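# Move desk cardboard box onto bookcase's bottom shelf

## Task

Take the cardboard box off the desk and set it on the lowest shelf of the bookcase, level and lying entirely within the rear half of that shelf; at the end both blue foam blocks must also be sitting on that shelf. The robot must neither topple nor be left leaning, or the task fails, and nothing may count as placed if the robot is what holds it there at the end.

## Robot and tools

ROBOT. TidyBot++: a wheeled base 0.54 m long, 0.50 m wide and 0.38 m tall on four driven casters, carrying one seven-joint arm with a two-finger gripper. The shoulder sits 0.12 m ahead of the base centre, 0.68 m up. Cameras: base_camera (fixed on the base, looking forward) and wrist_camera (fisheye, looks along the hand). The arm begins folded, hand down, reaching at most 0.08 m beyond the base front, elbow up to 1.15 m high. A loose object may occasionally get nudged by something else.

FRAMES. Base frame: origin on the floor below the base centre, x forward, y left, z up. hand_pose is reported in it: the point between the finger pads, with its z axis running out along the fingers and its y axis the closing direction. Odometry frame is where the base frame was at scene start; heading is positive to the left, -3.142 to 3.142. base_tilt is in degrees, positive for leaning forward or right. Odometry counts wheel turns, so slip reads as motion and drift of centimetres and degrees builds up.

execute_actions. Arguments: actions (a list holding one action, or empty to just get state and images) and cameras (list of "base_camera", "wrist_camera" or "all"; omitted or null means all, [] means none). One action may hold:
- base: exactly one relative move from where the base last reported itself: {"translate_m": d} straight ahead, metres, forward positive, -2 to 2; {"strafe_m": d} sideways, metres, left positive, -2 to 2; {"rotate_rad": d} turn in place, radians, counter-clockwise from above positive, -6.3 to 6.3. Moves needing over 8.667 s are refused.
- joints: absolute targets in radians, by name: joint_1_rad (any angle; whole arm about vertical, positive is clockwise from above, opposite to rotate_rad), joint_2_rad shoulder -2.249 to 2.249, joint_3_rad (any angle), joint_4_rad elbow -2.579 to 2.579, joint_5_rad (any angle), joint_6_rad wrist -2.099 to 2.099, joint_7_rad (any angle; hand down, positive turns counter-clockwise from above; at 1.57 fingers open left/right), and gripper_pos 0 (open, ~85 mm gap) to 1 (closed). Gap is about 85 x (1 - gripper_pos) mm. Unbounded joints go the shorter way; for bigger turns send steps under half a turn. Done tolerances: ±0.039 for joints 1-4, ±0.056 for 5-7, ±0.03 gripper.
- speeds: optional caps for that action: translate_m and strafe_m 0.05-0.5 m/s, rotate_rad 0.1-1.57 rad/s (defaults are the maxima).
Base and joint motions start together. Any unknown key or out-of-range number rejects the whole call with no motion. A joint or base left out may still be driving toward an older target. No action runs past 15 s.

ARM GEOMETRY. Lengths: upper arm 0.42, forearm 0.31, hand 0.31 m. With joint_1_rad 0, joint_3_rad 3.14, joint_5_rad 0 the arm stays in the base's x-z plane; tilt from vertical (forward positive): upper arm = j2, forearm = j2 - j4, hand = j2 - j4 - j6. Hand reach forward of the shoulder = sum of L·sin, height above it = sum of L·cos. A downward hand reaches at most ~0.94 m above floor, only near the base. Joints move up to 1.39 rad/s (1.22 for joints 5-7).

RESULT LINES. base_status and joint_status tell how each commanded motion finished: done, off_target (stopped short, possibly still pushing), contact_stop or time_out (target dropped, holding). "joint command not followed" plus "cause:" means the self-collision check held back the arm targets (gripper still acts); those joints say not_followed and may be retried each action. Nothing stops the arm hitting the base; "ARM HIT" flags a hard hit. A blocked base shoves until timeout and may still report done. on_its_own lists uncommanded motion. joint_positions, motor_effort (percent of max, bracketed peak, with fixed offsets and noise), Motor temperatures (one per arm joint), base_odometry, base_tilt and hand_pose follow. Gripper at 1 reporting done means it holds nothing; off_target means an object stopped it. "pictures" names the images in order.

ERRORS. Friction leaves joints a bit off target; resending the same value does nothing. Better: command last target + (wanted - read) for all seven. hand_pose itself may be 1-2 cm off; trust images. Held loads make the arm sag; do not command a held arm to its current readings. MOTOR HOT appears from 60 °C; at 75 °C an OVER-TEMPERATURE FAULT lets the arm sink and joints show limit_stop_at_motor_heat (resend targets). Torque sensors beyond 104.5 N m (joints 1-4) or 51.3 N m (5-7) freeze the arm and gripper 10 s and skip the rest of the call; the base keeps going.

OTHER TOOLS. wait {seconds 0-10}: commands nothing, returns state and images. zoom_image {camera, region [x0,y0,x1,y1] pixels, max 504x504} on the latest full image; base_camera is 644x364, wrist_camera 644x476. read_manual {section "licences"}: licence texts only. finished_scene {scene}: ends the scene irrevocably and reports success; the goal must hold without the robot. If a call reports a stop, later calls in the same reply are skipped. The robot holds its last command while you think.

AVOID. Dropping, slamming or shoving objects hard; driving while the arm is caught on something high (tip risk); horizontal force on a raised hand; pressing fingers into the floor or shelf; leaving the robot tilted; releasing the box where it could slide or tip.

Each tool is called after "Call:" by a JSON object that holds its "fn" and its "kwargs", one argument or row to a line.

## Session

Call:
{"fn": "execute_actions", "kwargs": {
  "actions": []
}}

Scene clock: 0.00 s.
Motor temperatures (°C, as the motors report them): [35 31 34 35 41 39 40]
base_odometry: x=+0.000 y=+0.000 heading=+0.000 (m, m, rad; odometry frame)
base_tilt: forward=+0.1 right=+0.1 (deg)
base_status: not commanded
joint_positions: joint_1_rad=+0.060 joint_2_rad=-0.326 joint_3_rad=+3.143 joint_4_rad=-2.526 joint_5_rad=-0.029 joint_6_rad=-0.916 joint_7_rad=+1.606 gripper_pos=+0.000
joint_status: not commanded
motor_effort: joint_1_rad=+1 joint_2_rad=-1 joint_3_rad=+2 joint_4_rad=+14 joint_5_rad=+0 joint_6_rad=+0 joint_7_rad=+0 (%)
hand_pose: x=+0.2467 y=+0.0009 z=+0.5843 quat_wxyz=(-0.011, +1.000, -0.022, +0.013) (m; base frame)
pictures: base_camera, wrist_camera
Images, in order (width x height): base_camera 644x364, wrist_camera 644x476.

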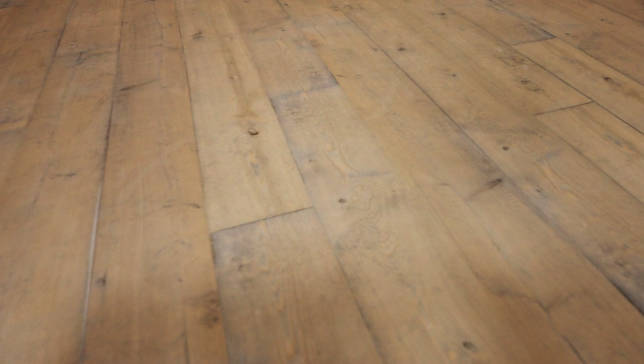

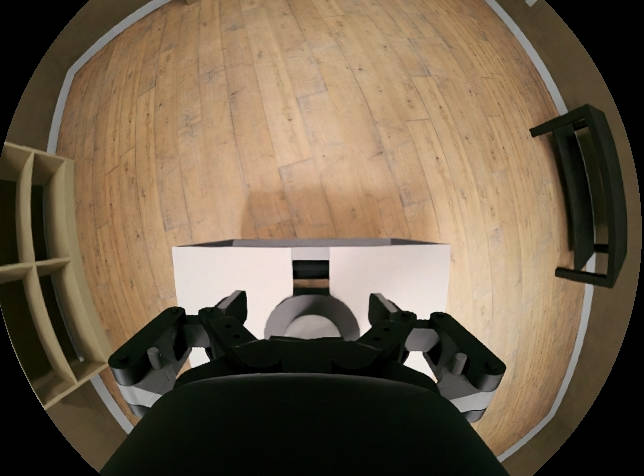

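Call:
{"fn": "execute_actions", "kwargs": {
  "actions": [
    {"joints":{"joint_6_rad":0.2,"joint_1_rad":1.5}}
  ],
  "cameras": ["wrist_camera"]
}}

Call:
{"fn": "execute_actions", "kwargs": {
  "actions": [
    {"joints":{"joint_1_rad":-1.5}}
  ],
  "cameras": ["wrist_camera"]
}}

Scene clock: 3.37 s.
Motor temperatures (°C, as the motors report them): [35 31 34 35 41 39 40]
base_odometry: x=+0.000 y=+0.000 heading=+0.000 (m, m, rad; odometry frame)
base_tilt: forward=+0.1 right=+0.1 (deg)
base_status: not commanded
joint_positions: joint_1_rad=+1.489 joint_2_rad=-0.326 joint_3_rad=+3.143 joint_4_rad=-2.526 joint_5_rad=-0.029 joint_6_rad=+0.177 joint_7_rad=+1.606 gripper_pos=+0.000
joint_status: all done
motor_effort: joint_1_rad=+1(1) joint_2_rad=-5(5) joint_3_rad=+2(2) joint_4_rad=+18(18) joint_5_rad=-1(1) joint_6_rad=+8(7) joint_7_rad=+0(0) (%)
hand_pose: x=+0.1508 y=-0.3981 z=+0.7594 quat_wxyz=(+0.362, +0.624, -0.574, +0.388) (m; base frame)
pictures: wrist_camera
Images, in order (width x height): wrist_camera 644x476.

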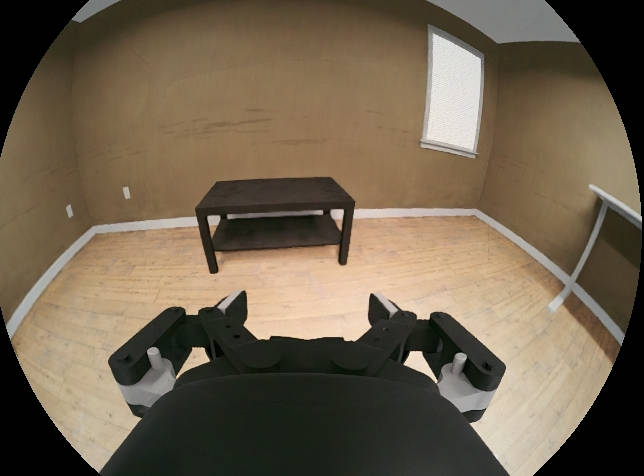

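Scene clock: 7.20 s.
Motor temperatures (°C, as the motors report them): [35 31 34 35 41 39 40]
base_odometry: x=+0.000 y=+0.000 heading=+0.000 (m, m, rad; odometry frame)
base_tilt: forward=+0.1 right=+0.1 (deg)
base_status: not commanded
joint_positions: joint_1_rad=-1.489 joint_2_rad=-0.326 joint_3_rad=+3.143 joint_4_rad=-2.526 joint_5_rad=-0.029 joint_6_rad=+0.177 joint_7_rad=+1.606 gripper_pos=+0.000
joint_status: all done
motor_effort: joint_1_rad=+1(1) joint_2_rad=-5(5) joint_3_rad=+2(2) joint_4_rad=+18(18) joint_5_rad=-1(1) joint_6_rad=+7(8) joint_7_rad=-1(0) (%)
hand_pose: x=+0.1522 y=+0.3980 z=+0.7594 quat_wxyz=(-0.357, +0.623, +0.575, +0.393) (m; base frame)
pictures: wrist_camera
Images, in order (width x height): wrist_camera 644x476.

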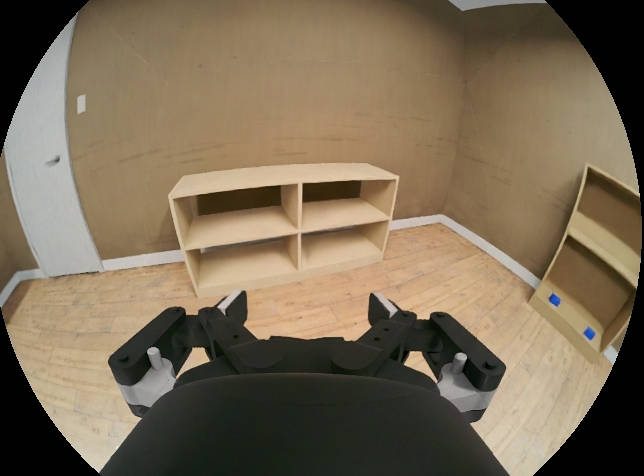

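Call:
{"fn": "execute_actions", "kwargs": {
  "actions": [
    {"joints":{"joint_1_rad":-0.3}}
  ],
  "cameras": ["wrist_camera"]
}}

Call:
{"fn": "execute_actions", "kwargs": {
  "actions": [
    {"base":{"rotate_rad":-2.3},"joints":{"joint_1_rad":0}}
  ]
}}

Scene clock: 10.03 s.
Motor temperatures (°C, as the motors report them): [35 31 34 35 41 39 40]
base_odometry: x=+0.000 y=+0.000 heading=+0.000 (m, m, rad; odometry frame)
base_tilt: forward=+0.1 right=+0.1 (deg)
base_status: not commanded
joint_positions: joint_1_rad=-0.311 joint_2_rad=-0.326 joint_3_rad=+3.143 joint_4_rad=-2.526 joint_5_rad=-0.029 joint_6_rad=+0.177 joint_7_rad=+1.606 gripper_pos=+0.000
joint_status: all done
motor_effort: joint_1_rad=+1(0) joint_2_rad=-5(5) joint_3_rad=+2(2) joint_4_rad=+18(18) joint_5_rad=-1(1) joint_6_rad=+7(8) joint_7_rad=+0(0) (%)
hand_pose: x=+0.4995 y=+0.1215 z=+0.7594 quat_wxyz=(-0.078, +0.837, +0.132, +0.525) (m; base frame)
pictures: wrist_camera
Images, in order (width x height): wrist_camera 644x476.

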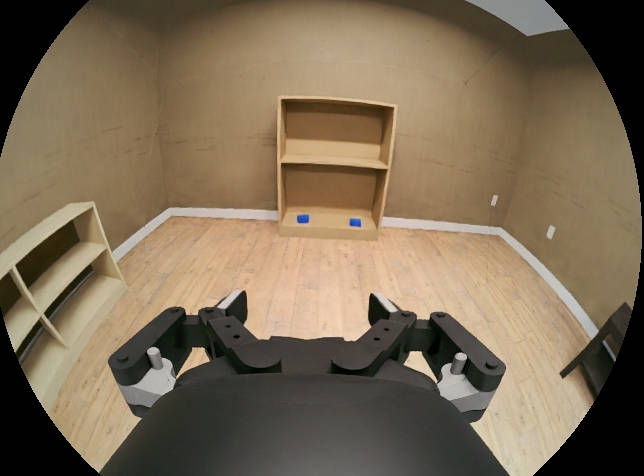

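Scene clock: 12.80 s.
Motor temperatures (°C, as the motors report them): [35 31 34 35 41 39 40]
base_odometry: x=+0.000 y=+0.000 heading=-2.298 (m, m, rad; odometry frame)
base_tilt: forward=+0.1 right=+0.1 (deg)
base_status: done
joint_positions: joint_1_rad=-0.009 joint_2_rad=-0.326 joint_3_rad=+3.143 joint_4_rad=-2.526 joint_5_rad=-0.029 joint_6_rad=+0.178 joint_7_rad=+1.606 gripper_pos=+0.000
joint_status: all done
motor_effort: joint_1_rad=+1(2) joint_2_rad=-5(6) joint_3_rad=+2(3) joint_4_rad=+18(18) joint_5_rad=-1(1) joint_6_rad=+8(8) joint_7_rad=-1(0) (%)
hand_pose: x=+0.5185 y=+0.0029 z=+0.7596 quat_wxyz=(+0.001, +0.847, +0.004, +0.531) (m; base frame)
pictures: base_camera, wrist_camera
Images, in order (width x height): base_camera 644x364, wrist_camera 644x476.

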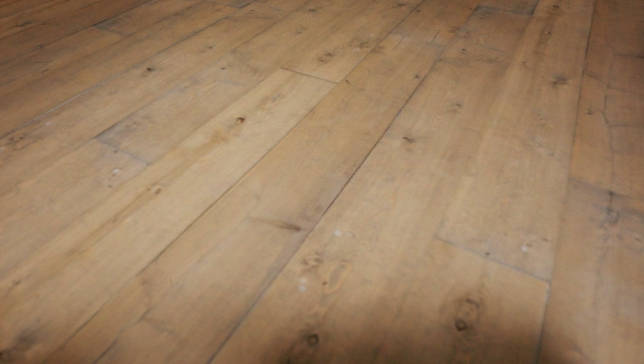

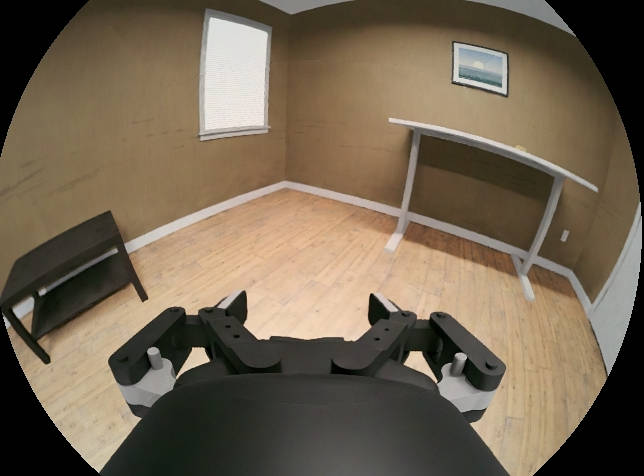

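Call:
{"fn": "execute_actions", "kwargs": {
  "actions": [
    {"base":{"rotate_rad":-0.85},"joints":{"joint_2_rad":0,"joint_4_rad":-0.8,"joint_6_rad":-1.0}}
  ],
  "cameras": ["wrist_camera"]
}}

Scene clock: 16.50 s.
Motor temperatures (°C, as the motors report them): [35 31 34 35 41 39 40]
base_odometry: x=+0.000 y=+0.000 heading=+3.137 (m, m, rad; odometry frame)
base_tilt: forward=+0.1 right=+0.1 (deg)
base_status: done
joint_positions: joint_1_rad=-0.004 joint_2_rad=-0.023 joint_3_rad=+3.143 joint_4_rad=-0.814 joint_5_rad=-0.029 joint_6_rad=-0.975 joint_7_rad=+1.606 gripper_pos=+0.000
joint_status: all done
motor_effort: joint_1_rad=+1(1) joint_2_rad=-14(15) joint_3_rad=+1(3) joint_4_rad=+17(22) joint_5_rad=-1(2) joint_6_rad=+9(9) joint_7_rad=+0(0) (%)
hand_pose: x=+0.6380 y=+0.0107 z=+1.2633 quat_wxyz=(-0.005, +0.772, +0.016, +0.635) (m; base frame)
pictures: wrist_camera
Images, in order (width x height): wrist_camera 644x476.

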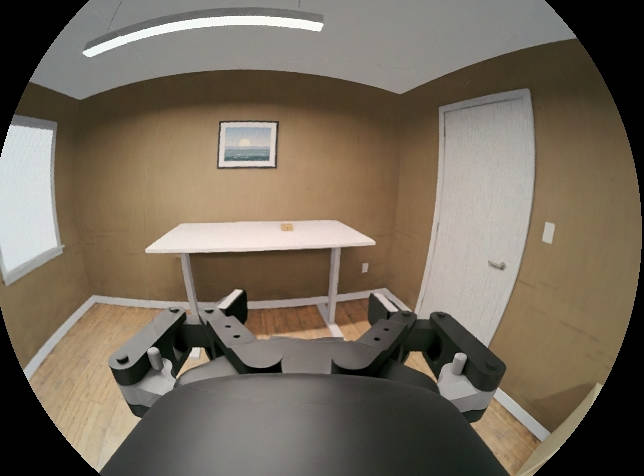

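Call:
{"fn": "execute_actions", "kwargs": {
  "actions": [
    {"base":{"translate_m":0.8}}
  ],
  "cameras": ["wrist_camera"]
}}

Scene clock: 19.90 s.
Motor temperatures (°C, as the motors report them): [35 31 34 35 41 39 40]
base_odometry: x=-0.800 y=+0.005 heading=+3.136 (m, m, rad; odometry frame)
base_tilt: forward=+0.1 right=+0.1 (deg)
base_status: done
joint_positions: joint_1_rad=-0.004 joint_2_rad=-0.004 joint_3_rad=+3.143 joint_4_rad=-0.812 joint_5_rad=-0.029 joint_6_rad=-0.979 joint_7_rad=+1.606 gripper_pos=+0.000
joint_status: not commanded
motor_effort: joint_1_rad=+1(2) joint_2_rad=-15(18) joint_3_rad=+2(3) joint_4_rad=+17(18) joint_5_rad=-1(1) joint_6_rad=+9(9) joint_7_rad=+1(0) (%)
hand_pose: x=+0.6487 y=+0.0107 z=+1.2531 quat_wxyz=(-0.005, +0.779, +0.016, +0.627) (m; base frame)
pictures: wrist_camera
Images, in order (width x height): wrist_camera 644x476.

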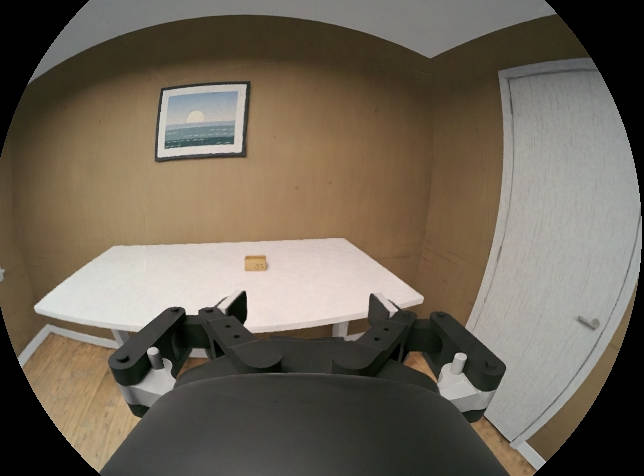

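Call:
{"fn": "execute_actions", "kwargs": {
  "actions": [
    {"base":{"strafe_m":0.23},"joints":{"joint_2_rad":0.6,"joint_4_rad":-0.8,"joint_6_rad":-0.35}}
  ],
  "cameras": ["wrist_camera"]
}}

Call:
{"fn": "execute_actions", "kwargs": {
  "actions": [
    {"base":{"translate_m":0.15}}
  ],
  "cameras": ["wrist_camera"]
}}

Scene clock: 23.27 s.
Motor temperatures (°C, as the motors report them): [35 31 34 35 41 39 40]
base_odometry: x=-0.802 y=-0.225 heading=+3.135 (m, m, rad; odometry frame)
base_tilt: forward=+0.1 right=+0.1 (deg)
base_status: done
joint_positions: joint_1_rad=-0.005 joint_2_rad=+0.604 joint_3_rad=+3.143 joint_4_rad=-0.807 joint_5_rad=-0.029 joint_6_rad=-0.374 joint_7_rad=+1.606 gripper_pos=+0.000
joint_status: all done
motor_effort: joint_1_rad=+0(5) joint_2_rad=-38(43) joint_3_rad=+1(1) joint_4_rad=+21(23) joint_5_rad=+0(2) joint_6_rad=+8(8) joint_7_rad=+0(1) (%)
hand_pose: x=+0.9724 y=+0.0085 z=+1.0125 quat_wxyz=(-0.003, +0.778, +0.008, +0.628) (m; base frame)
pictures: wrist_camera
Images, in order (width x height): wrist_camera 644x476.

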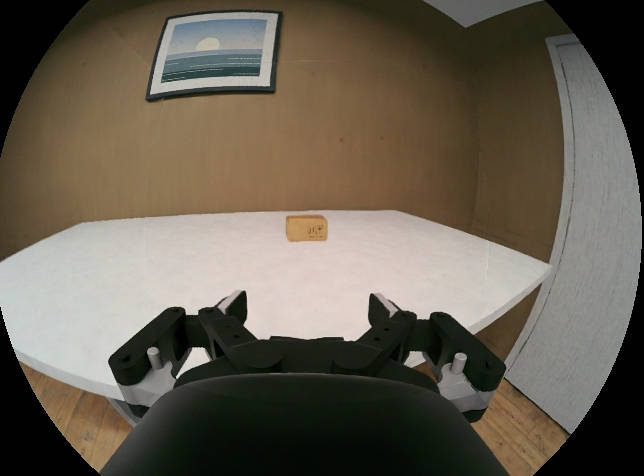

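Scene clock: 24.63 s.
Motor temperatures (°C, as the motors report them): [35 31 34 35 41 39 40]
base_odometry: x=-0.952 y=-0.225 heading=+3.136 (m, m, rad; odometry frame)
base_tilt: forward=+0.1 right=+0.1 (deg)
base_status: done
joint_positions: joint_1_rad=-0.005 joint_2_rad=+0.605 joint_3_rad=+3.143 joint_4_rad=-0.806 joint_5_rad=-0.029 joint_6_rad=-0.371 joint_7_rad=+1.606 gripper_pos=+0.000
joint_status: not commanded
motor_effort: joint_1_rad=+1(0) joint_2_rad=-41(44) joint_3_rad=+1(0) joint_4_rad=+22(24) joint_5_rad=-1(1) joint_6_rad=+9(10) joint_7_rad=-1(0) (%)
hand_pose: x=+0.9729 y=+0.0085 z=+1.0129 quat_wxyz=(-0.003, +0.778, +0.008, +0.629) (m; base frame)
pictures: wrist_camera
Images, in order (width x height): wrist_camera 644x476.

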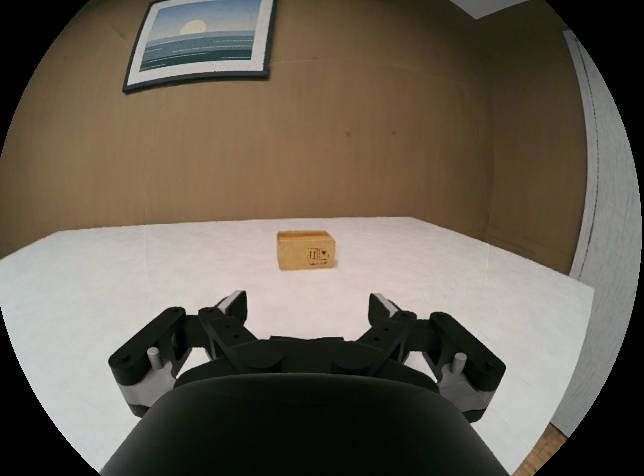

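Call:
{"fn": "execute_actions", "kwargs": {
  "actions": [
    {"base":{"translate_m":0.13}}
  ],
  "cameras": ["wrist_camera"]
}}

Scene clock: 26.47 s.
Motor temperatures (°C, as the motors report them): [35 32 34 35 41 39 40]
base_odometry: x=-1.082 y=-0.224 heading=+3.137 (m, m, rad; odometry frame)
base_tilt: forward=+0.1 right=+0.1 (deg)
base_status: done
joint_positions: joint_1_rad=-0.005 joint_2_rad=+0.605 joint_3_rad=+3.143 joint_4_rad=-0.806 joint_5_rad=-0.029 joint_6_rad=-0.370 joint_7_rad=+1.606 gripper_pos=+0.000
joint_status: not commanded
motor_effort: joint_1_rad=+1(5) joint_2_rad=-40(44) joint_3_rad=+1(0) joint_4_rad=+22(22) joint_5_rad=-1(1) joint_6_rad=+8(8) joint_7_rad=+0(0) (%)
hand_pose: x=+0.9732 y=+0.0081 z=+1.0125 quat_wxyz=(-0.003, +0.778, +0.008, +0.629) (m; base frame)
pictures: wrist_camera
Images, in order (width x height): wrist_camera 644x476.

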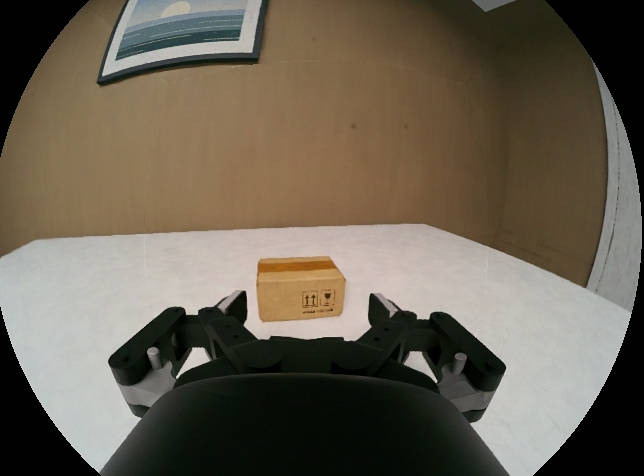

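Call:
{"fn": "execute_actions", "kwargs": {
  "actions": [
    {"base":{"strafe_m":0.04},"joints":{"gripper_pos":1}}
  ],
  "cameras": []
}}

Call:
{"fn": "execute_actions", "kwargs": {
  "actions": [
    {"base":{"translate_m":0.16},"speeds":{"translate_m":0.08}}
  ],
  "cameras": ["wrist_camera"]
}}

Scene clock: 28.40 s.
Motor temperatures (°C, as the motors report them): [35 32 34 35 41 39 40]
base_odometry: x=-1.082 y=-0.264 heading=+3.136 (m, m, rad; odometry frame)
base_tilt: forward=+0.1 right=+0.1 (deg)
base_status: done
joint_positions: joint_1_rad=-0.007 joint_2_rad=+0.605 joint_3_rad=+3.143 joint_4_rad=-0.806 joint_5_rad=-0.029 joint_6_rad=-0.370 joint_7_rad=+1.606 gripper_pos=+0.999
joint_status: all done
motor_effort: joint_1_rad=+1(5) joint_2_rad=-39(41) joint_3_rad=+1(1) joint_4_rad=+22(22) joint_5_rad=+0(1) joint_6_rad=+9(9) joint_7_rad=+0(0) (%)
hand_pose: x=+0.9732 y=+0.0099 z=+1.0126 quat_wxyz=(-0.003, +0.777, +0.009, +0.629) (m; base frame)
pictures: none
No camera images: the call's "cameras" was empty. Leave "cameras" out to get every camera's image.

Scene clock: 30.83 s.
Motor temperatures (°C, as the motors report them): [35 32 34 35 41 40 40]
base_odometry: x=-1.243 y=-0.264 heading=+3.137 (m, m, rad; odometry frame)
base_tilt: forward=+0.1 right=+0.1 (deg)
base_status: done
joint_positions: joint_1_rad=-0.007 joint_2_rad=+0.604 joint_3_rad=+3.143 joint_4_rad=-0.806 joint_5_rad=-0.029 joint_6_rad=-0.369 joint_7_rad=+1.606 gripper_pos=+0.999
joint_status: not commanded
motor_effort: joint_1_rad=+1(0) joint_2_rad=-39(43) joint_3_rad=+1(1) joint_4_rad=+22(24) joint_5_rad=-1(1) joint_6_rad=+8(9) joint_7_rad=+1(0) (%)
hand_pose: x=+0.9727 y=+0.0098 z=+1.0144 quat_wxyz=(-0.003, +0.777, +0.009, +0.630) (m; base frame)
pictures: wrist_camera
Images, in order (width x height): wrist_camera 644x476.

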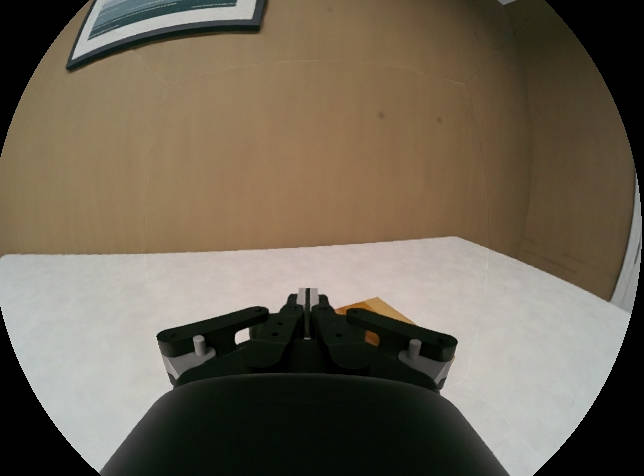

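It's rotating. Back off and look.

Call:
{"fn": "execute_actions", "kwargs": {
  "actions": [
    {"base":{"translate_m":-0.2}}
  ],
  "cameras": ["wrist_camera"]
}}

Scene clock: 32.80 s.
Motor temperatures (°C, as the motors report them): [35 32 34 35 41 40 40]
base_odometry: x=-1.042 y=-0.265 heading=+3.137 (m, m, rad; odometry frame)
base_tilt: forward=+0.1 right=+0.1 (deg)
base_status: done
joint_positions: joint_1_rad=-0.004 joint_2_rad=+0.599 joint_3_rad=+3.143 joint_4_rad=-0.806 joint_5_rad=-0.029 joint_6_rad=-0.368 joint_7_rad=+1.606 gripper_pos=+0.999
joint_status: not commanded
motor_effort: joint_1_rad=+1(5) joint_2_rad=-41(44) joint_3_rad=+1(1) joint_4_rad=+22(24) joint_5_rad=+0(1) joint_6_rad=+9(10) joint_7_rad=+0(0) (%)
hand_pose: x=+0.9713 y=+0.0077 z=+1.0184 quat_wxyz=(-0.003, +0.775, +0.008, +0.632) (m; base frame)
pictures: wrist_camera
Images, in order (width x height): wrist_camera 644x476.

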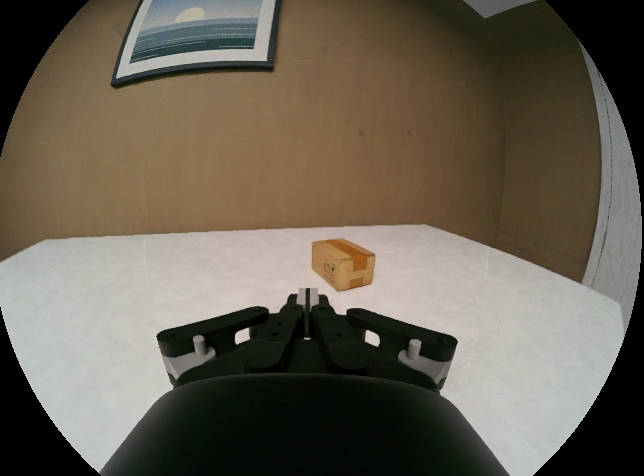

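Call:
{"fn": "execute_actions", "kwargs": {
  "actions": [
    {"base":{"strafe_m":-0.7},"joints":{"gripper_pos":0,"joint_1_rad":-0.6}}
  ],
  "cameras": ["wrist_camera"]
}}

Scene clock: 36.50 s.
Motor temperatures (°C, as the motors report them): [35 32 34 35 41 40 40]
base_odometry: x=-1.039 y=+0.435 heading=+3.137 (m, m, rad; odometry frame)
base_tilt: forward=+0.1 right=+0.1 (deg)
base_status: done
joint_positions: joint_1_rad=-0.593 joint_2_rad=+0.599 joint_3_rad=+3.140 joint_4_rad=-0.806 joint_5_rad=-0.029 joint_6_rad=-0.368 joint_7_rad=+1.606 gripper_pos=+0.000
joint_status: all done
motor_effort: joint_1_rad=+1(6) joint_2_rad=-39(41) joint_3_rad=+1(1) joint_4_rad=+21(22) joint_5_rad=-1(0) joint_6_rad=+8(9) joint_7_rad=+0(0) (%)
hand_pose: x=+0.8229 y=+0.4805 z=+1.0185 quat_wxyz=(-0.187, +0.739, +0.232, +0.604) (m; base frame)
pictures: wrist_camera
Images, in order (width x height): wrist_camera 644x476.

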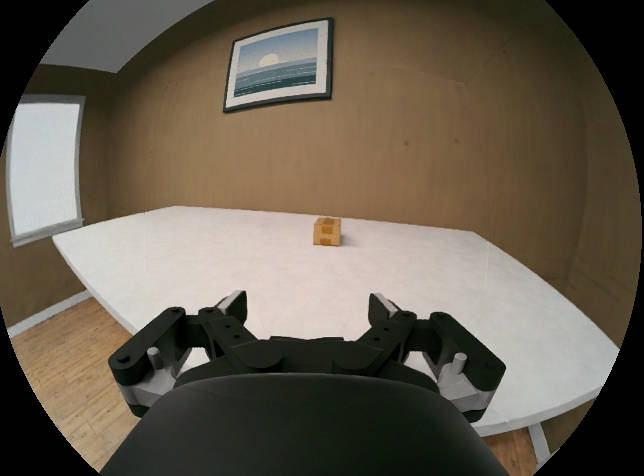

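Call:
{"fn": "execute_actions", "kwargs": {
  "actions": [
    {"base":{"rotate_rad":0.6},"joints":{"joint_1_rad":0.0}}
  ],
  "cameras": []
}}

Call:
{"fn": "execute_actions", "kwargs": {
  "actions": [
    {"base":{"translate_m":0.25},"speeds":{"translate_m":0.2}}
  ],
  "cameras": ["wrist_camera"]
}}

Scene clock: 39.37 s.
Motor temperatures (°C, as the motors report them): [35 32 34 35 41 40 40]
base_odometry: x=-1.039 y=+0.435 heading=-2.548 (m, m, rad; odometry frame)
base_tilt: forward=+0.1 right=+0.1 (deg)
base_status: done
joint_positions: joint_1_rad=+0.004 joint_2_rad=+0.599 joint_3_rad=+3.140 joint_4_rad=-0.806 joint_5_rad=-0.029 joint_6_rad=-0.368 joint_7_rad=+1.606 gripper_pos=+0.000
joint_status: all done
motor_effort: joint_1_rad=+1(8) joint_2_rad=-39(41) joint_3_rad=+1(1) joint_4_rad=+22(23) joint_5_rad=+0(0) joint_6_rad=+10(10) joint_7_rad=+0(0) (%)
hand_pose: x=+0.9713 y=+0.0024 z=+1.0185 quat_wxyz=(-0.001, +0.775, +0.005, +0.632) (m; base frame)
pictures: none
No camera images: the call's "cameras" was empty. Leave "cameras" out to get every camera's image.

Scene clock: 41.37 s.
Motor temperatures (°C, as the motors report them): [35 32 34 35 41 40 40]
base_odometry: x=-1.246 y=+0.295 heading=-2.546 (m, m, rad; odometry frame)
base_tilt: forward=+0.1 right=+0.1 (deg)
base_status: done
joint_positions: joint_1_rad=+0.003 joint_2_rad=+0.598 joint_3_rad=+3.140 joint_4_rad=-0.806 joint_5_rad=-0.029 joint_6_rad=-0.368 joint_7_rad=+1.606 gripper_pos=+0.000
joint_status: not commanded
motor_effort: joint_1_rad=+1(3) joint_2_rad=-39(42) joint_3_rad=+1(0) joint_4_rad=+21(23) joint_5_rad=-1(1) joint_6_rad=+9(9) joint_7_rad=+0(0) (%)
hand_pose: x=+0.9710 y=+0.0029 z=+1.0194 quat_wxyz=(-0.002, +0.774, +0.005, +0.633) (m; base frame)
pictures: wrist_camera
Images, in order (width x height): wrist_camera 644x476.

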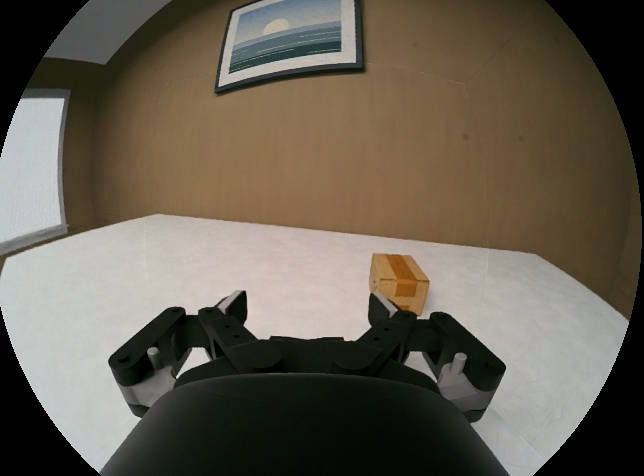

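Call:
{"fn": "execute_actions", "kwargs": {
  "actions": [
    {"base":{"strafe_m":-0.12},"speeds":{"strafe_m":0.15}}
  ],
  "cameras": ["wrist_camera"]
}}

Scene clock: 43.30 s.
Motor temperatures (°C, as the motors report them): [35 32 34 35 41 40 40]
base_odometry: x=-1.314 y=+0.394 heading=-2.546 (m, m, rad; odometry frame)
base_tilt: forward=+0.1 right=+0.2 (deg)
base_status: done
joint_positions: joint_1_rad=+0.003 joint_2_rad=+0.598 joint_3_rad=+3.140 joint_4_rad=-0.806 joint_5_rad=-0.029 joint_6_rad=-0.368 joint_7_rad=+1.606 gripper_pos=+0.000
joint_status: not commanded
motor_effort: joint_1_rad=+0(5) joint_2_rad=-39(40) joint_3_rad=+1(0) joint_4_rad=+22(22) joint_5_rad=-1(1) joint_6_rad=+8(10) joint_7_rad=-1(0) (%)
hand_pose: x=+0.9710 y=+0.0028 z=+1.0194 quat_wxyz=(-0.002, +0.774, +0.005, +0.633) (m; base frame)
pictures: wrist_camera
Images, in order (width x height): wrist_camera 644x476.

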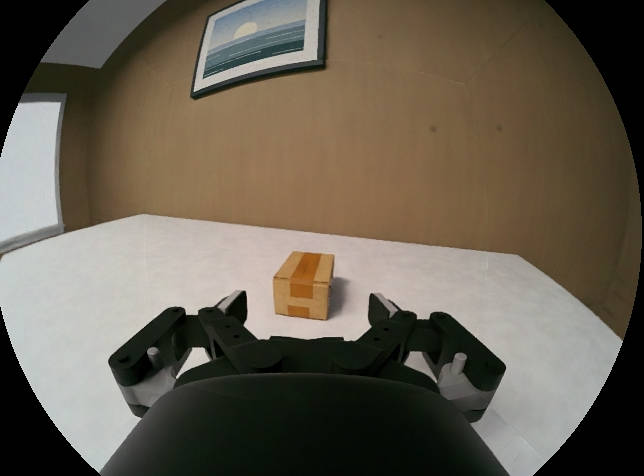

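Call:
{"fn": "execute_actions", "kwargs": {
  "actions": [
    {"base":{"translate_m":0.13},"speeds":{"translate_m":0.1},"joints":{"joint_6_rad":-0.45}}
  ],
  "cameras": ["wrist_camera"]
}}

Call:
{"fn": "execute_actions", "kwargs": {
  "actions": [
    {"joints":{"gripper_pos":1}}
  ],
  "cameras": ["wrist_camera"]
}}

Scene clock: 45.50 s.
Motor temperatures (°C, as the motors report them): [35 32 34 35 41 40 40]
base_odometry: x=-1.422 y=+0.321 heading=-2.546 (m, m, rad; odometry frame)
base_tilt: forward=+0.1 right=+0.1 (deg)
base_status: done
joint_positions: joint_1_rad=+0.003 joint_2_rad=+0.597 joint_3_rad=+3.140 joint_4_rad=-0.805 joint_5_rad=-0.029 joint_6_rad=-0.433 joint_7_rad=+1.606 gripper_pos=+0.000
joint_status: all done
motor_effort: joint_1_rad=+1(3) joint_2_rad=-38(42) joint_3_rad=+1(1) joint_4_rad=+21(24) joint_5_rad=-1(0) joint_6_rad=+8(9) joint_7_rad=+0(0) (%)
hand_pose: x=+0.9660 y=+0.0034 z=+1.0007 quat_wxyz=(-0.002, +0.794, +0.006, +0.607) (m; base frame)
pictures: wrist_camera
Images, in order (width x height): wrist_camera 644x476.

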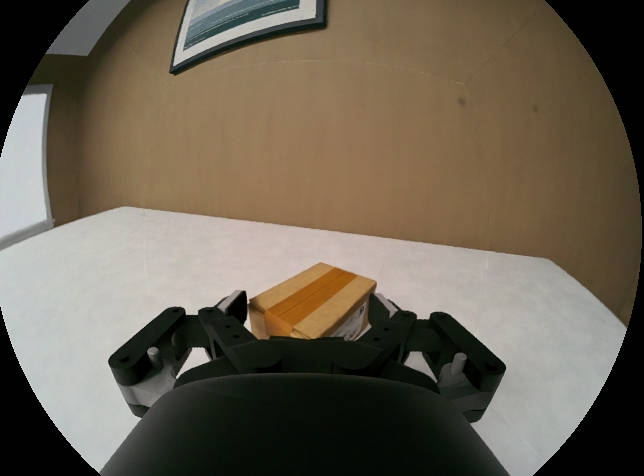

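Scene clock: 46.60 s.
Motor temperatures (°C, as the motors report them): [35 32 34 35 41 40 40]
base_odometry: x=-1.422 y=+0.321 heading=-2.546 (m, m, rad; odometry frame)
base_tilt: forward=+0.1 right=+0.1 (deg)
base_status: not commanded
joint_positions: joint_1_rad=+0.003 joint_2_rad=+0.597 joint_3_rad=+3.140 joint_4_rad=-0.805 joint_5_rad=-0.029 joint_6_rad=-0.433 joint_7_rad=+1.606 gripper_pos=+0.999
joint_status: all done
motor_effort: joint_1_rad=+1(2) joint_2_rad=-38(39) joint_3_rad=+1(0) joint_4_rad=+21(21) joint_5_rad=-1(1) joint_6_rad=+9(8) joint_7_rad=+0(0) (%)
hand_pose: x=+0.9659 y=+0.0034 z=+1.0016 quat_wxyz=(-0.002, +0.794, +0.006, +0.608) (m; base frame)
pictures: wrist_camera
Images, in order (width x height): wrist_camera 644x476.

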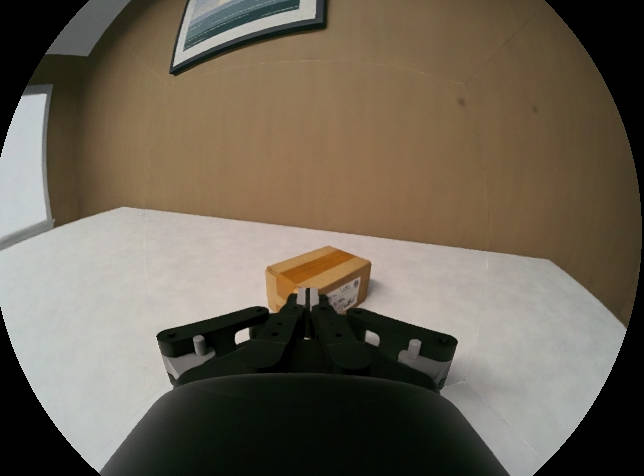

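Call:
{"fn": "execute_actions", "kwargs": {
  "actions": [
    {"base":{"translate_m":-0.5},"joints":{"gripper_pos":0}}
  ],
  "cameras": []
}}

Call:
{"fn": "execute_actions", "kwargs": {
  "actions": [
    {"base":{"rotate_rad":-0.84}}
  ],
  "cameras": []
}}

Call:
{"fn": "execute_actions", "kwargs": {
  "actions": [
    {"base":{"strafe_m":0.95}}
  ],
  "cameras": ["wrist_camera"]
}}

Scene clock: 50.17 s.
Motor temperatures (°C, as the motors report them): [35 32 34 35 41 40 40]
base_odometry: x=-1.008 y=+0.602 heading=-2.546 (m, m, rad; odometry frame)
base_tilt: forward=+0.1 right=+0.1 (deg)
base_status: done
joint_positions: joint_1_rad=+0.001 joint_2_rad=+0.598 joint_3_rad=+3.140 joint_4_rad=-0.805 joint_5_rad=-0.029 joint_6_rad=-0.433 joint_7_rad=+1.606 gripper_pos=+0.000
joint_status: all done
motor_effort: joint_1_rad=+1(4) joint_2_rad=-39(43) joint_3_rad=+1(1) joint_4_rad=+21(24) joint_5_rad=-1(1) joint_6_rad=+9(9) joint_7_rad=+1(0) (%)
hand_pose: x=+0.9661 y=+0.0048 z=+1.0009 quat_wxyz=(-0.003, +0.794, +0.007, +0.608) (m; base frame)
pictures: none
No camera images: the call's "cameras" was empty. Leave "cameras" out to get every camera's image.

Scene clock: 52.30 s.
Motor temperatures (°C, as the motors report them): [35 32 34 35 41 40 40]
base_odometry: x=-1.008 y=+0.602 heading=+2.898 (m, m, rad; odometry frame)
base_tilt: forward=+0.1 right=+0.2 (deg)
base_status: done
joint_positions: joint_1_rad=+0.004 joint_2_rad=+0.598 joint_3_rad=+3.149 joint_4_rad=-0.805 joint_5_rad=-0.029 joint_6_rad=-0.433 joint_7_rad=+1.606 gripper_pos=+0.000
joint_status: not commanded
motor_effort: joint_1_rad=+1(7) joint_2_rad=-39(41) joint_3_rad=+1(2) joint_4_rad=+21(22) joint_5_rad=-1(2) joint_6_rad=+8(8) joint_7_rad=+0(0) (%)
hand_pose: x=+0.9663 y=-0.0024 z=+1.0007 quat_wxyz=(+0.002, +0.794, +0.004, +0.608) (m; base frame)
pictures: none
No camera images: the call's "cameras" was empty. Leave "cameras" out to get every camera's image.

Scene clock: 55.57 s.
Motor temperatures (°C, as the motors report them): [35 33 34 35 41 40 40]
base_odometry: x=-1.239 y=-0.320 heading=+2.897 (m, m, rad; odometry frame)
base_tilt: forward=+0.1 right=+0.1 (deg)
base_status: done
joint_positions: joint_1_rad=-0.003 joint_2_rad=+0.598 joint_3_rad=+3.149 joint_4_rad=-0.805 joint_5_rad=-0.029 joint_6_rad=-0.433 joint_7_rad=+1.606 gripper_pos=+0.000
joint_status: not commanded
motor_effort: joint_1_rad=+0(4) joint_2_rad=-39(42) joint_3_rad=+1(1) joint_4_rad=+21(23) joint_5_rad=-1(1) joint_6_rad=+8(9) joint_7_rad=-1(0) (%)
hand_pose: x=+0.9663 y=+0.0039 z=+1.0007 quat_wxyz=(+0.000, +0.794, +0.007, +0.608) (m; base frame)
pictures: wrist_camera
Images, in order (width x height): wrist_camera 644x476.

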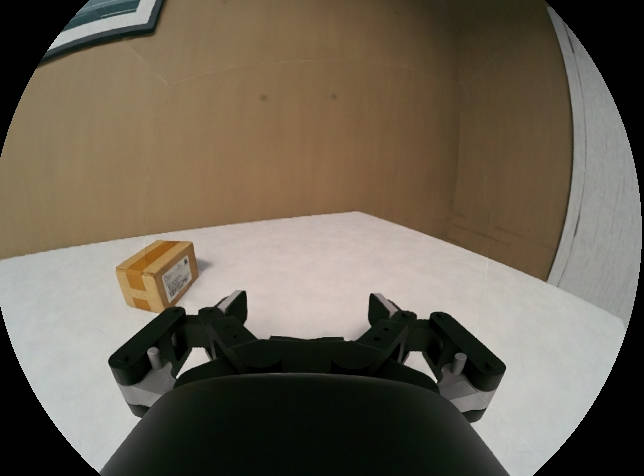

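Call:
{"fn": "execute_actions", "kwargs": {
  "actions": [
    {"base":{"translate_m":-0.1}}
  ],
  "cameras": []
}}

Call:
{"fn": "execute_actions", "kwargs": {
  "actions": [
    {"base":{"strafe_m":0.23}}
  ],
  "cameras": ["wrist_camera"]
}}

Scene clock: 57.17 s.
Motor temperatures (°C, as the motors report them): [35 33 34 35 41 40 40]
base_odometry: x=-1.142 y=-0.344 heading=+2.897 (m, m, rad; odometry frame)
base_tilt: forward=+0.1 right=+0.2 (deg)
base_status: done
joint_positions: joint_1_rad=-0.004 joint_2_rad=+0.596 joint_3_rad=+3.149 joint_4_rad=-0.805 joint_5_rad=-0.029 joint_6_rad=-0.434 joint_7_rad=+1.606 gripper_pos=+0.000
joint_status: not commanded
motor_effort: joint_1_rad=+1(3) joint_2_rad=-37(43) joint_3_rad=+1(0) joint_4_rad=+21(23) joint_5_rad=-1(1) joint_6_rad=+8(9) joint_7_rad=+1(1) (%)
hand_pose: x=+0.9655 y=+0.0043 z=+1.0026 quat_wxyz=(+0.000, +0.794, +0.007, +0.608) (m; base frame)
pictures: none
No camera images: the call's "cameras" was empty. Leave "cameras" out to get every camera's image.

Scene clock: 59.00 s.
Motor temperatures (°C, as the motors report them): [35 33 34 35 41 40 40]
base_odometry: x=-1.197 y=-0.568 heading=+2.897 (m, m, rad; odometry frame)
base_tilt: forward=+0.1 right=+0.1 (deg)
base_status: done
joint_positions: joint_1_rad=-0.007 joint_2_rad=+0.596 joint_3_rad=+3.148 joint_4_rad=-0.805 joint_5_rad=-0.029 joint_6_rad=-0.434 joint_7_rad=+1.606 gripper_pos=+0.000
joint_status: not commanded
motor_effort: joint_1_rad=+1(4) joint_2_rad=-39(41) joint_3_rad=+1(1) joint_4_rad=+21(23) joint_5_rad=-1(1) joint_6_rad=+8(8) joint_7_rad=+0(1) (%)
hand_pose: x=+0.9655 y=+0.0076 z=+1.0026 quat_wxyz=(-0.001, +0.794, +0.009, +0.608) (m; base frame)
pictures: wrist_camera
Images, in order (width x height): wrist_camera 644x476.

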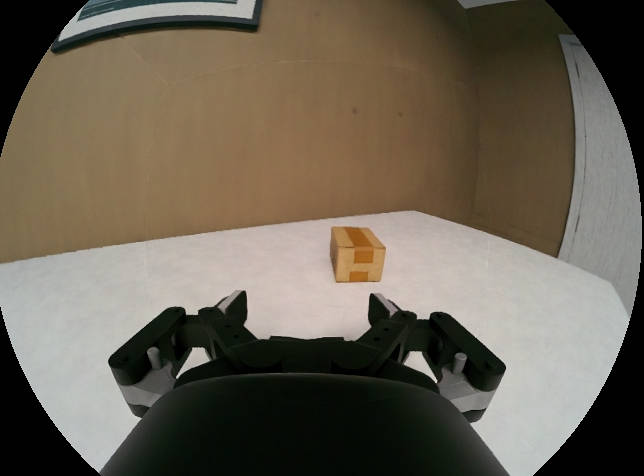

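Call:
{"fn": "execute_actions", "kwargs": {
  "actions": [
    {"base":{"strafe_m":-0.068},"speeds":{"strafe_m":0.1}}
  ],
  "cameras": []
}}

Call:
{"fn": "execute_actions", "kwargs": {
  "actions": [
    {"base":{"translate_m":0.08},"speeds":{"translate_m":0.1}}
  ],
  "cameras": ["wrist_camera"]
}}

Scene clock: 60.90 s.
Motor temperatures (°C, as the motors report them): [35 33 34 35 41 40 40]
base_odometry: x=-1.181 y=-0.502 heading=+2.897 (m, m, rad; odometry frame)
base_tilt: forward=+0.1 right=+0.1 (deg)
base_status: done
joint_positions: joint_1_rad=+0.002 joint_2_rad=+0.596 joint_3_rad=+3.148 joint_4_rad=-0.805 joint_5_rad=-0.029 joint_6_rad=-0.434 joint_7_rad=+1.606 gripper_pos=+0.000
joint_status: not commanded
motor_effort: joint_1_rad=+0(6) joint_2_rad=-39(41) joint_3_rad=+1(0) joint_4_rad=+21(23) joint_5_rad=-1(1) joint_6_rad=+8(9) joint_7_rad=+1(0) (%)
hand_pose: x=+0.9655 y=+0.0005 z=+1.0026 quat_wxyz=(+0.001, +0.794, +0.005, +0.608) (m; base frame)
pictures: none
No camera images: the call's "cameras" was empty. Leave "cameras" out to get every camera's image.

Scene clock: 62.27 s.
Motor temperatures (°C, as the motors report them): [35 33 34 35 41 40 40]
base_odometry: x=-1.259 y=-0.482 heading=+2.898 (m, m, rad; odometry frame)
base_tilt: forward=+0.1 right=+0.1 (deg)
base_status: done
joint_positions: joint_1_rad=+0.002 joint_2_rad=+0.596 joint_3_rad=+3.148 joint_4_rad=-0.804 joint_5_rad=-0.029 joint_6_rad=-0.434 joint_7_rad=+1.606 gripper_pos=+0.000
joint_status: not commanded
motor_effort: joint_1_rad=+1(1) joint_2_rad=-40(42) joint_3_rad=+1(0) joint_4_rad=+22(23) joint_5_rad=-1(1) joint_6_rad=+8(10) joint_7_rad=+0(0) (%)
hand_pose: x=+0.9657 y=+0.0004 z=+1.0020 quat_wxyz=(+0.001, +0.794, +0.005, +0.608) (m; base frame)
pictures: wrist_camera
Images, in order (width x height): wrist_camera 644x476.

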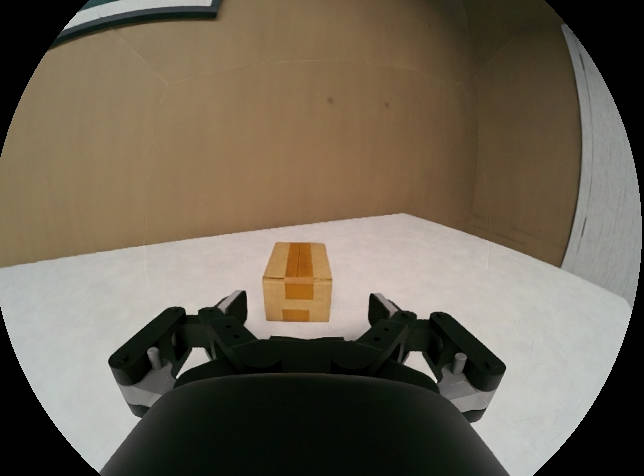

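Centre 298 vs 310; correct right... it's left, so strafe left 0.012.

Call:
{"fn": "execute_actions", "kwargs": {
  "actions": [
    {"base":{"strafe_m":0.014},"speeds":{"strafe_m":0.05}}
  ],
  "cameras": []
}}

Call:
{"fn": "execute_actions", "kwargs": {
  "actions": [
    {"base":{"translate_m":0.12},"speeds":{"translate_m":0.06}}
  ],
  "cameras": ["wrist_camera"]
}}

Call:
{"fn": "execute_actions", "kwargs": {
  "actions": [
    {"joints":{"gripper_pos":1}}
  ],
  "cameras": ["wrist_camera"]
}}

Scene clock: 63.57 s.
Motor temperatures (°C, as the motors report them): [35 33 34 35 41 40 40]
base_odometry: x=-1.262 y=-0.496 heading=+2.898 (m, m, rad; odometry frame)
base_tilt: forward=+0.1 right=+0.1 (deg)
base_status: done
joint_positions: joint_1_rad=+0.000 joint_2_rad=+0.596 joint_3_rad=+3.148 joint_4_rad=-0.804 joint_5_rad=-0.029 joint_6_rad=-0.434 joint_7_rad=+1.606 gripper_pos=+0.000
joint_status: not commanded
motor_effort: joint_1_rad=+1(3) joint_2_rad=-38(40) joint_3_rad=+1(1) joint_4_rad=+21(22) joint_5_rad=+0(1) joint_6_rad=+8(9) joint_7_rad=+0(0) (%)
hand_pose: x=+0.9657 y=+0.0018 z=+1.0020 quat_wxyz=(+0.001, +0.794, +0.006, +0.608) (m; base frame)
pictures: none
No camera images: the call's "cameras" was empty. Leave "cameras" out to get every camera's image.

Scene clock: 66.03 s.
Motor temperatures (°C, as the motors report them): [35 33 34 35 41 40 40]
base_odometry: x=-1.379 y=-0.467 heading=+2.898 (m, m, rad; odometry frame)
base_tilt: forward=+0.1 right=+0.1 (deg)
base_status: done
joint_positions: joint_1_rad=+0.000 joint_2_rad=+0.596 joint_3_rad=+3.148 joint_4_rad=-0.804 joint_5_rad=-0.029 joint_6_rad=-0.435 joint_7_rad=+1.606 gripper_pos=+0.000
joint_status: not commanded
motor_effort: joint_1_rad=+1(4) joint_2_rad=-39(42) joint_3_rad=+1(1) joint_4_rad=+22(23) joint_5_rad=-1(1) joint_6_rad=+9(9) joint_7_rad=+0(0) (%)
hand_pose: x=+0.9657 y=+0.0019 z=+1.0018 quat_wxyz=(+0.001, +0.794, +0.006, +0.608) (m; base frame)
pictures: wrist_camera
Images, in order (width x height): wrist_camera 644x476.

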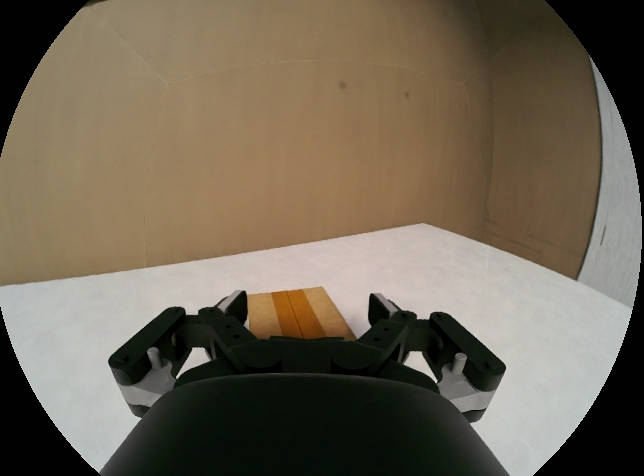

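Scene clock: 67.13 s.
Motor temperatures (°C, as the motors report them): [35 33 34 35 41 40 40]
base_odometry: x=-1.379 y=-0.467 heading=+2.898 (m, m, rad; odometry frame)
base_tilt: forward=+0.1 right=+0.1 (deg)
base_status: not commanded
joint_positions: joint_1_rad=+0.000 joint_2_rad=+0.595 joint_3_rad=+3.148 joint_4_rad=-0.800 joint_5_rad=-0.029 joint_6_rad=-0.435 joint_7_rad=+1.606 gripper_pos=+0.338
joint_status: gripper_pos off_target (ended at +0.338, target +1.000)
motor_effort: joint_1_rad=+1(0) joint_2_rad=-38(41) joint_3_rad=+2(1) joint_4_rad=+21(23) joint_5_rad=+0(1) joint_6_rad=+9(8) joint_7_rad=+0(1) (%)
hand_pose: x=+0.9652 y=+0.0019 z=+1.0059 quat_wxyz=(+0.001, +0.792, +0.006, +0.610) (m; base frame)
pictures: wrist_camera
Images, in order (width x height): wrist_camera 644x476.

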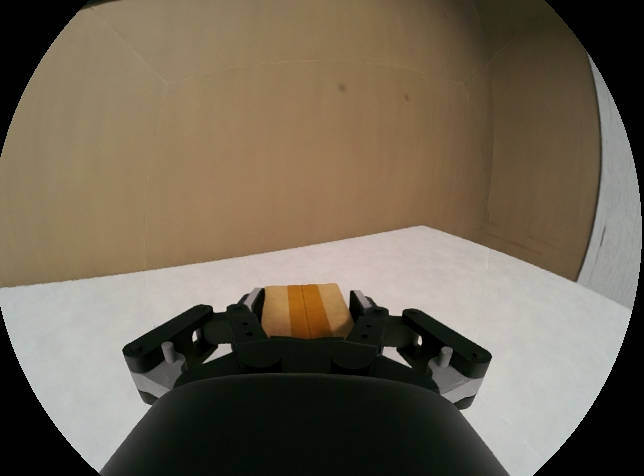

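Call:
{"fn": "execute_actions", "kwargs": {
  "actions": [
    {"joints":{"joint_2_rad":0.4,"joint_6_rad":-0.64}}
  ],
  "cameras": []
}}

Call:
{"fn": "execute_actions", "kwargs": {
  "actions": [
    {"base":{"translate_m":-1.0}}
  ],
  "cameras": []
}}

Call:
{"fn": "execute_actions", "kwargs": {
  "actions": [
    {"base":{"rotate_rad":-2.5},"joints":{"joint_2_rad":0.3,"joint_4_rad":-1.6,"joint_6_rad":0.07},"speeds":{"rotate_rad":0.8}}
  ]
}}

Scene clock: 69.43 s.
Motor temperatures (°C, as the motors report them): [35 33 34 35 41 40 40]
base_odometry: x=-1.379 y=-0.467 heading=+2.898 (m, m, rad; odometry frame)
base_tilt: forward=+0.1 right=+0.1 (deg)
base_status: not commanded
joint_positions: joint_1_rad=+0.000 joint_2_rad=+0.401 joint_3_rad=+3.148 joint_4_rad=-0.804 joint_5_rad=-0.029 joint_6_rad=-0.622 joint_7_rad=+1.606 gripper_pos=+0.338
joint_status: all done
motor_effort: joint_1_rad=+1(1) joint_2_rad=-33(43) joint_3_rad=+1(1) joint_4_rad=+22(24) joint_5_rad=+0(1) joint_6_rad=+9(10) joint_7_rad=+0(0) (%)
hand_pose: x=+0.8779 y=+0.0033 z=+1.1032 quat_wxyz=(-0.001, +0.791, +0.008, +0.611) (m; base frame)
pictures: none
No camera images: the call's "cameras" was empty. Leave "cameras" out to get every camera's image.

Scene clock: 72.87 s.
Motor temperatures (°C, as the motors report them): [35 33 34 35 41 40 40]
base_odometry: x=-0.408 y=-0.708 heading=+2.898 (m, m, rad; odometry frame)
base_tilt: forward=+0.1 right=+0.1 (deg)
base_status: done
joint_positions: joint_1_rad=+0.000 joint_2_rad=+0.406 joint_3_rad=+3.148 joint_4_rad=-0.804 joint_5_rad=-0.029 joint_6_rad=-0.627 joint_7_rad=+1.606 gripper_pos=+0.338
joint_status: not commanded
motor_effort: joint_1_rad=+0(4) joint_2_rad=-35(37) joint_3_rad=+1(1) joint_4_rad=+22(24) joint_5_rad=-1(1) joint_6_rad=+10(10) joint_7_rad=+0(0) (%)
hand_pose: x=+0.8797 y=+0.0033 z=+1.0973 quat_wxyz=(-0.001, +0.795, +0.008, +0.607) (m; base frame)
pictures: none
No camera images: the call's "cameras" was empty. Leave "cameras" out to get every camera's image.

Scene clock: 77.03 s.
Motor temperatures (°C, as the motors report them): [35 33 34 35 41 40 40]
base_odometry: x=-0.408 y=-0.708 heading=+0.400 (m, m, rad; odometry frame)
base_tilt: forward=+0.1 right=+0.1 (deg)
base_status: done
joint_positions: joint_1_rad=+0.004 joint_2_rad=+0.328 joint_3_rad=+3.147 joint_4_rad=-1.589 joint_5_rad=-0.029 joint_6_rad=+0.040 joint_7_rad=+1.606 gripper_pos=+0.338
joint_status: all done
motor_effort: joint_1_rad=+1(6) joint_2_rad=-31(35) joint_3_rad=+1(2) joint_4_rad=+22(24) joint_5_rad=+0(0) joint_6_rad=+10(10) joint_7_rad=+1(0) (%)
hand_pose: x=+0.8471 y=-0.0052 z=+0.8792 quat_wxyz=(+0.005, +0.807, -0.001, +0.591) (m; base frame)
pictures: base_camera, wrist_camera
Images, in order (width x height): base_camera 644x364, wrist_camera 644x476.

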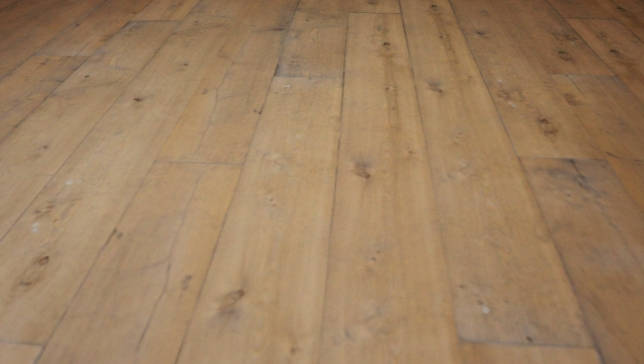

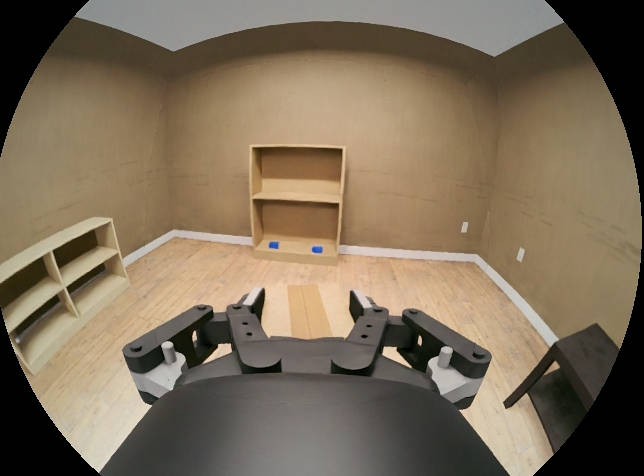

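Call:
{"fn": "execute_actions", "kwargs": {
  "actions": [
    {"base":{"translate_m":1.2},"joints":{"joint_2_rad":2.0,"joint_4_rad":-0.25,"joint_6_rad":0.4}}
  ]
}}

Scene clock: 82.07 s.
Motor temperatures (°C, as the motors report them): [35 33 34 35 41 40 40]
base_odometry: x=+0.698 y=-0.243 heading=+0.399 (m, m, rad; odometry frame)
base_tilt: forward=+0.1 right=+0.1 (deg)
base_status: done
joint_positions: joint_1_rad=+0.004 joint_2_rad=+1.991 joint_3_rad=+3.147 joint_4_rad=-0.269 joint_5_rad=-0.029 joint_6_rad=+0.370 joint_7_rad=+1.606 gripper_pos=+0.338
joint_status: all done
motor_effort: joint_1_rad=+0(1) joint_2_rad=-48(56) joint_3_rad=+1(0) joint_4_rad=+19(23) joint_5_rad=-1(0) joint_6_rad=+9(10) joint_7_rad=+0(1) (%)
hand_pose: x=+1.0412 y=-0.0060 z=+0.2124 quat_wxyz=(+0.009, +0.810, +0.000, +0.586) (m; base frame)
pictures: base_camera, wrist_camera
Images, in order (width x height): base_camera 644x364, wrist_camera 644x476.

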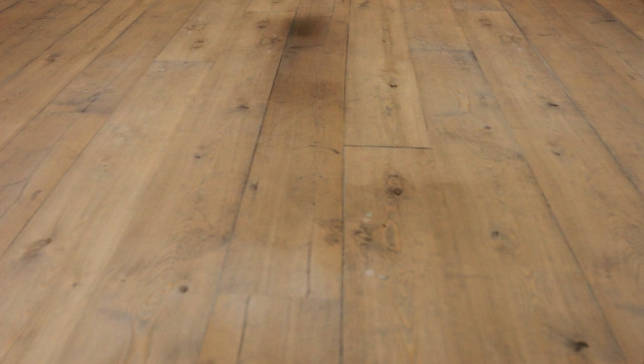

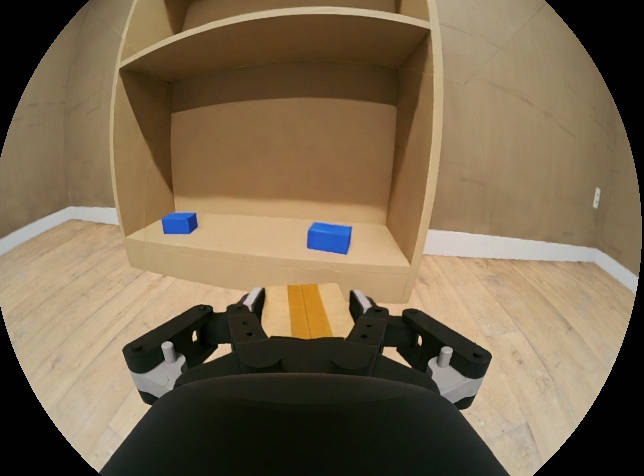

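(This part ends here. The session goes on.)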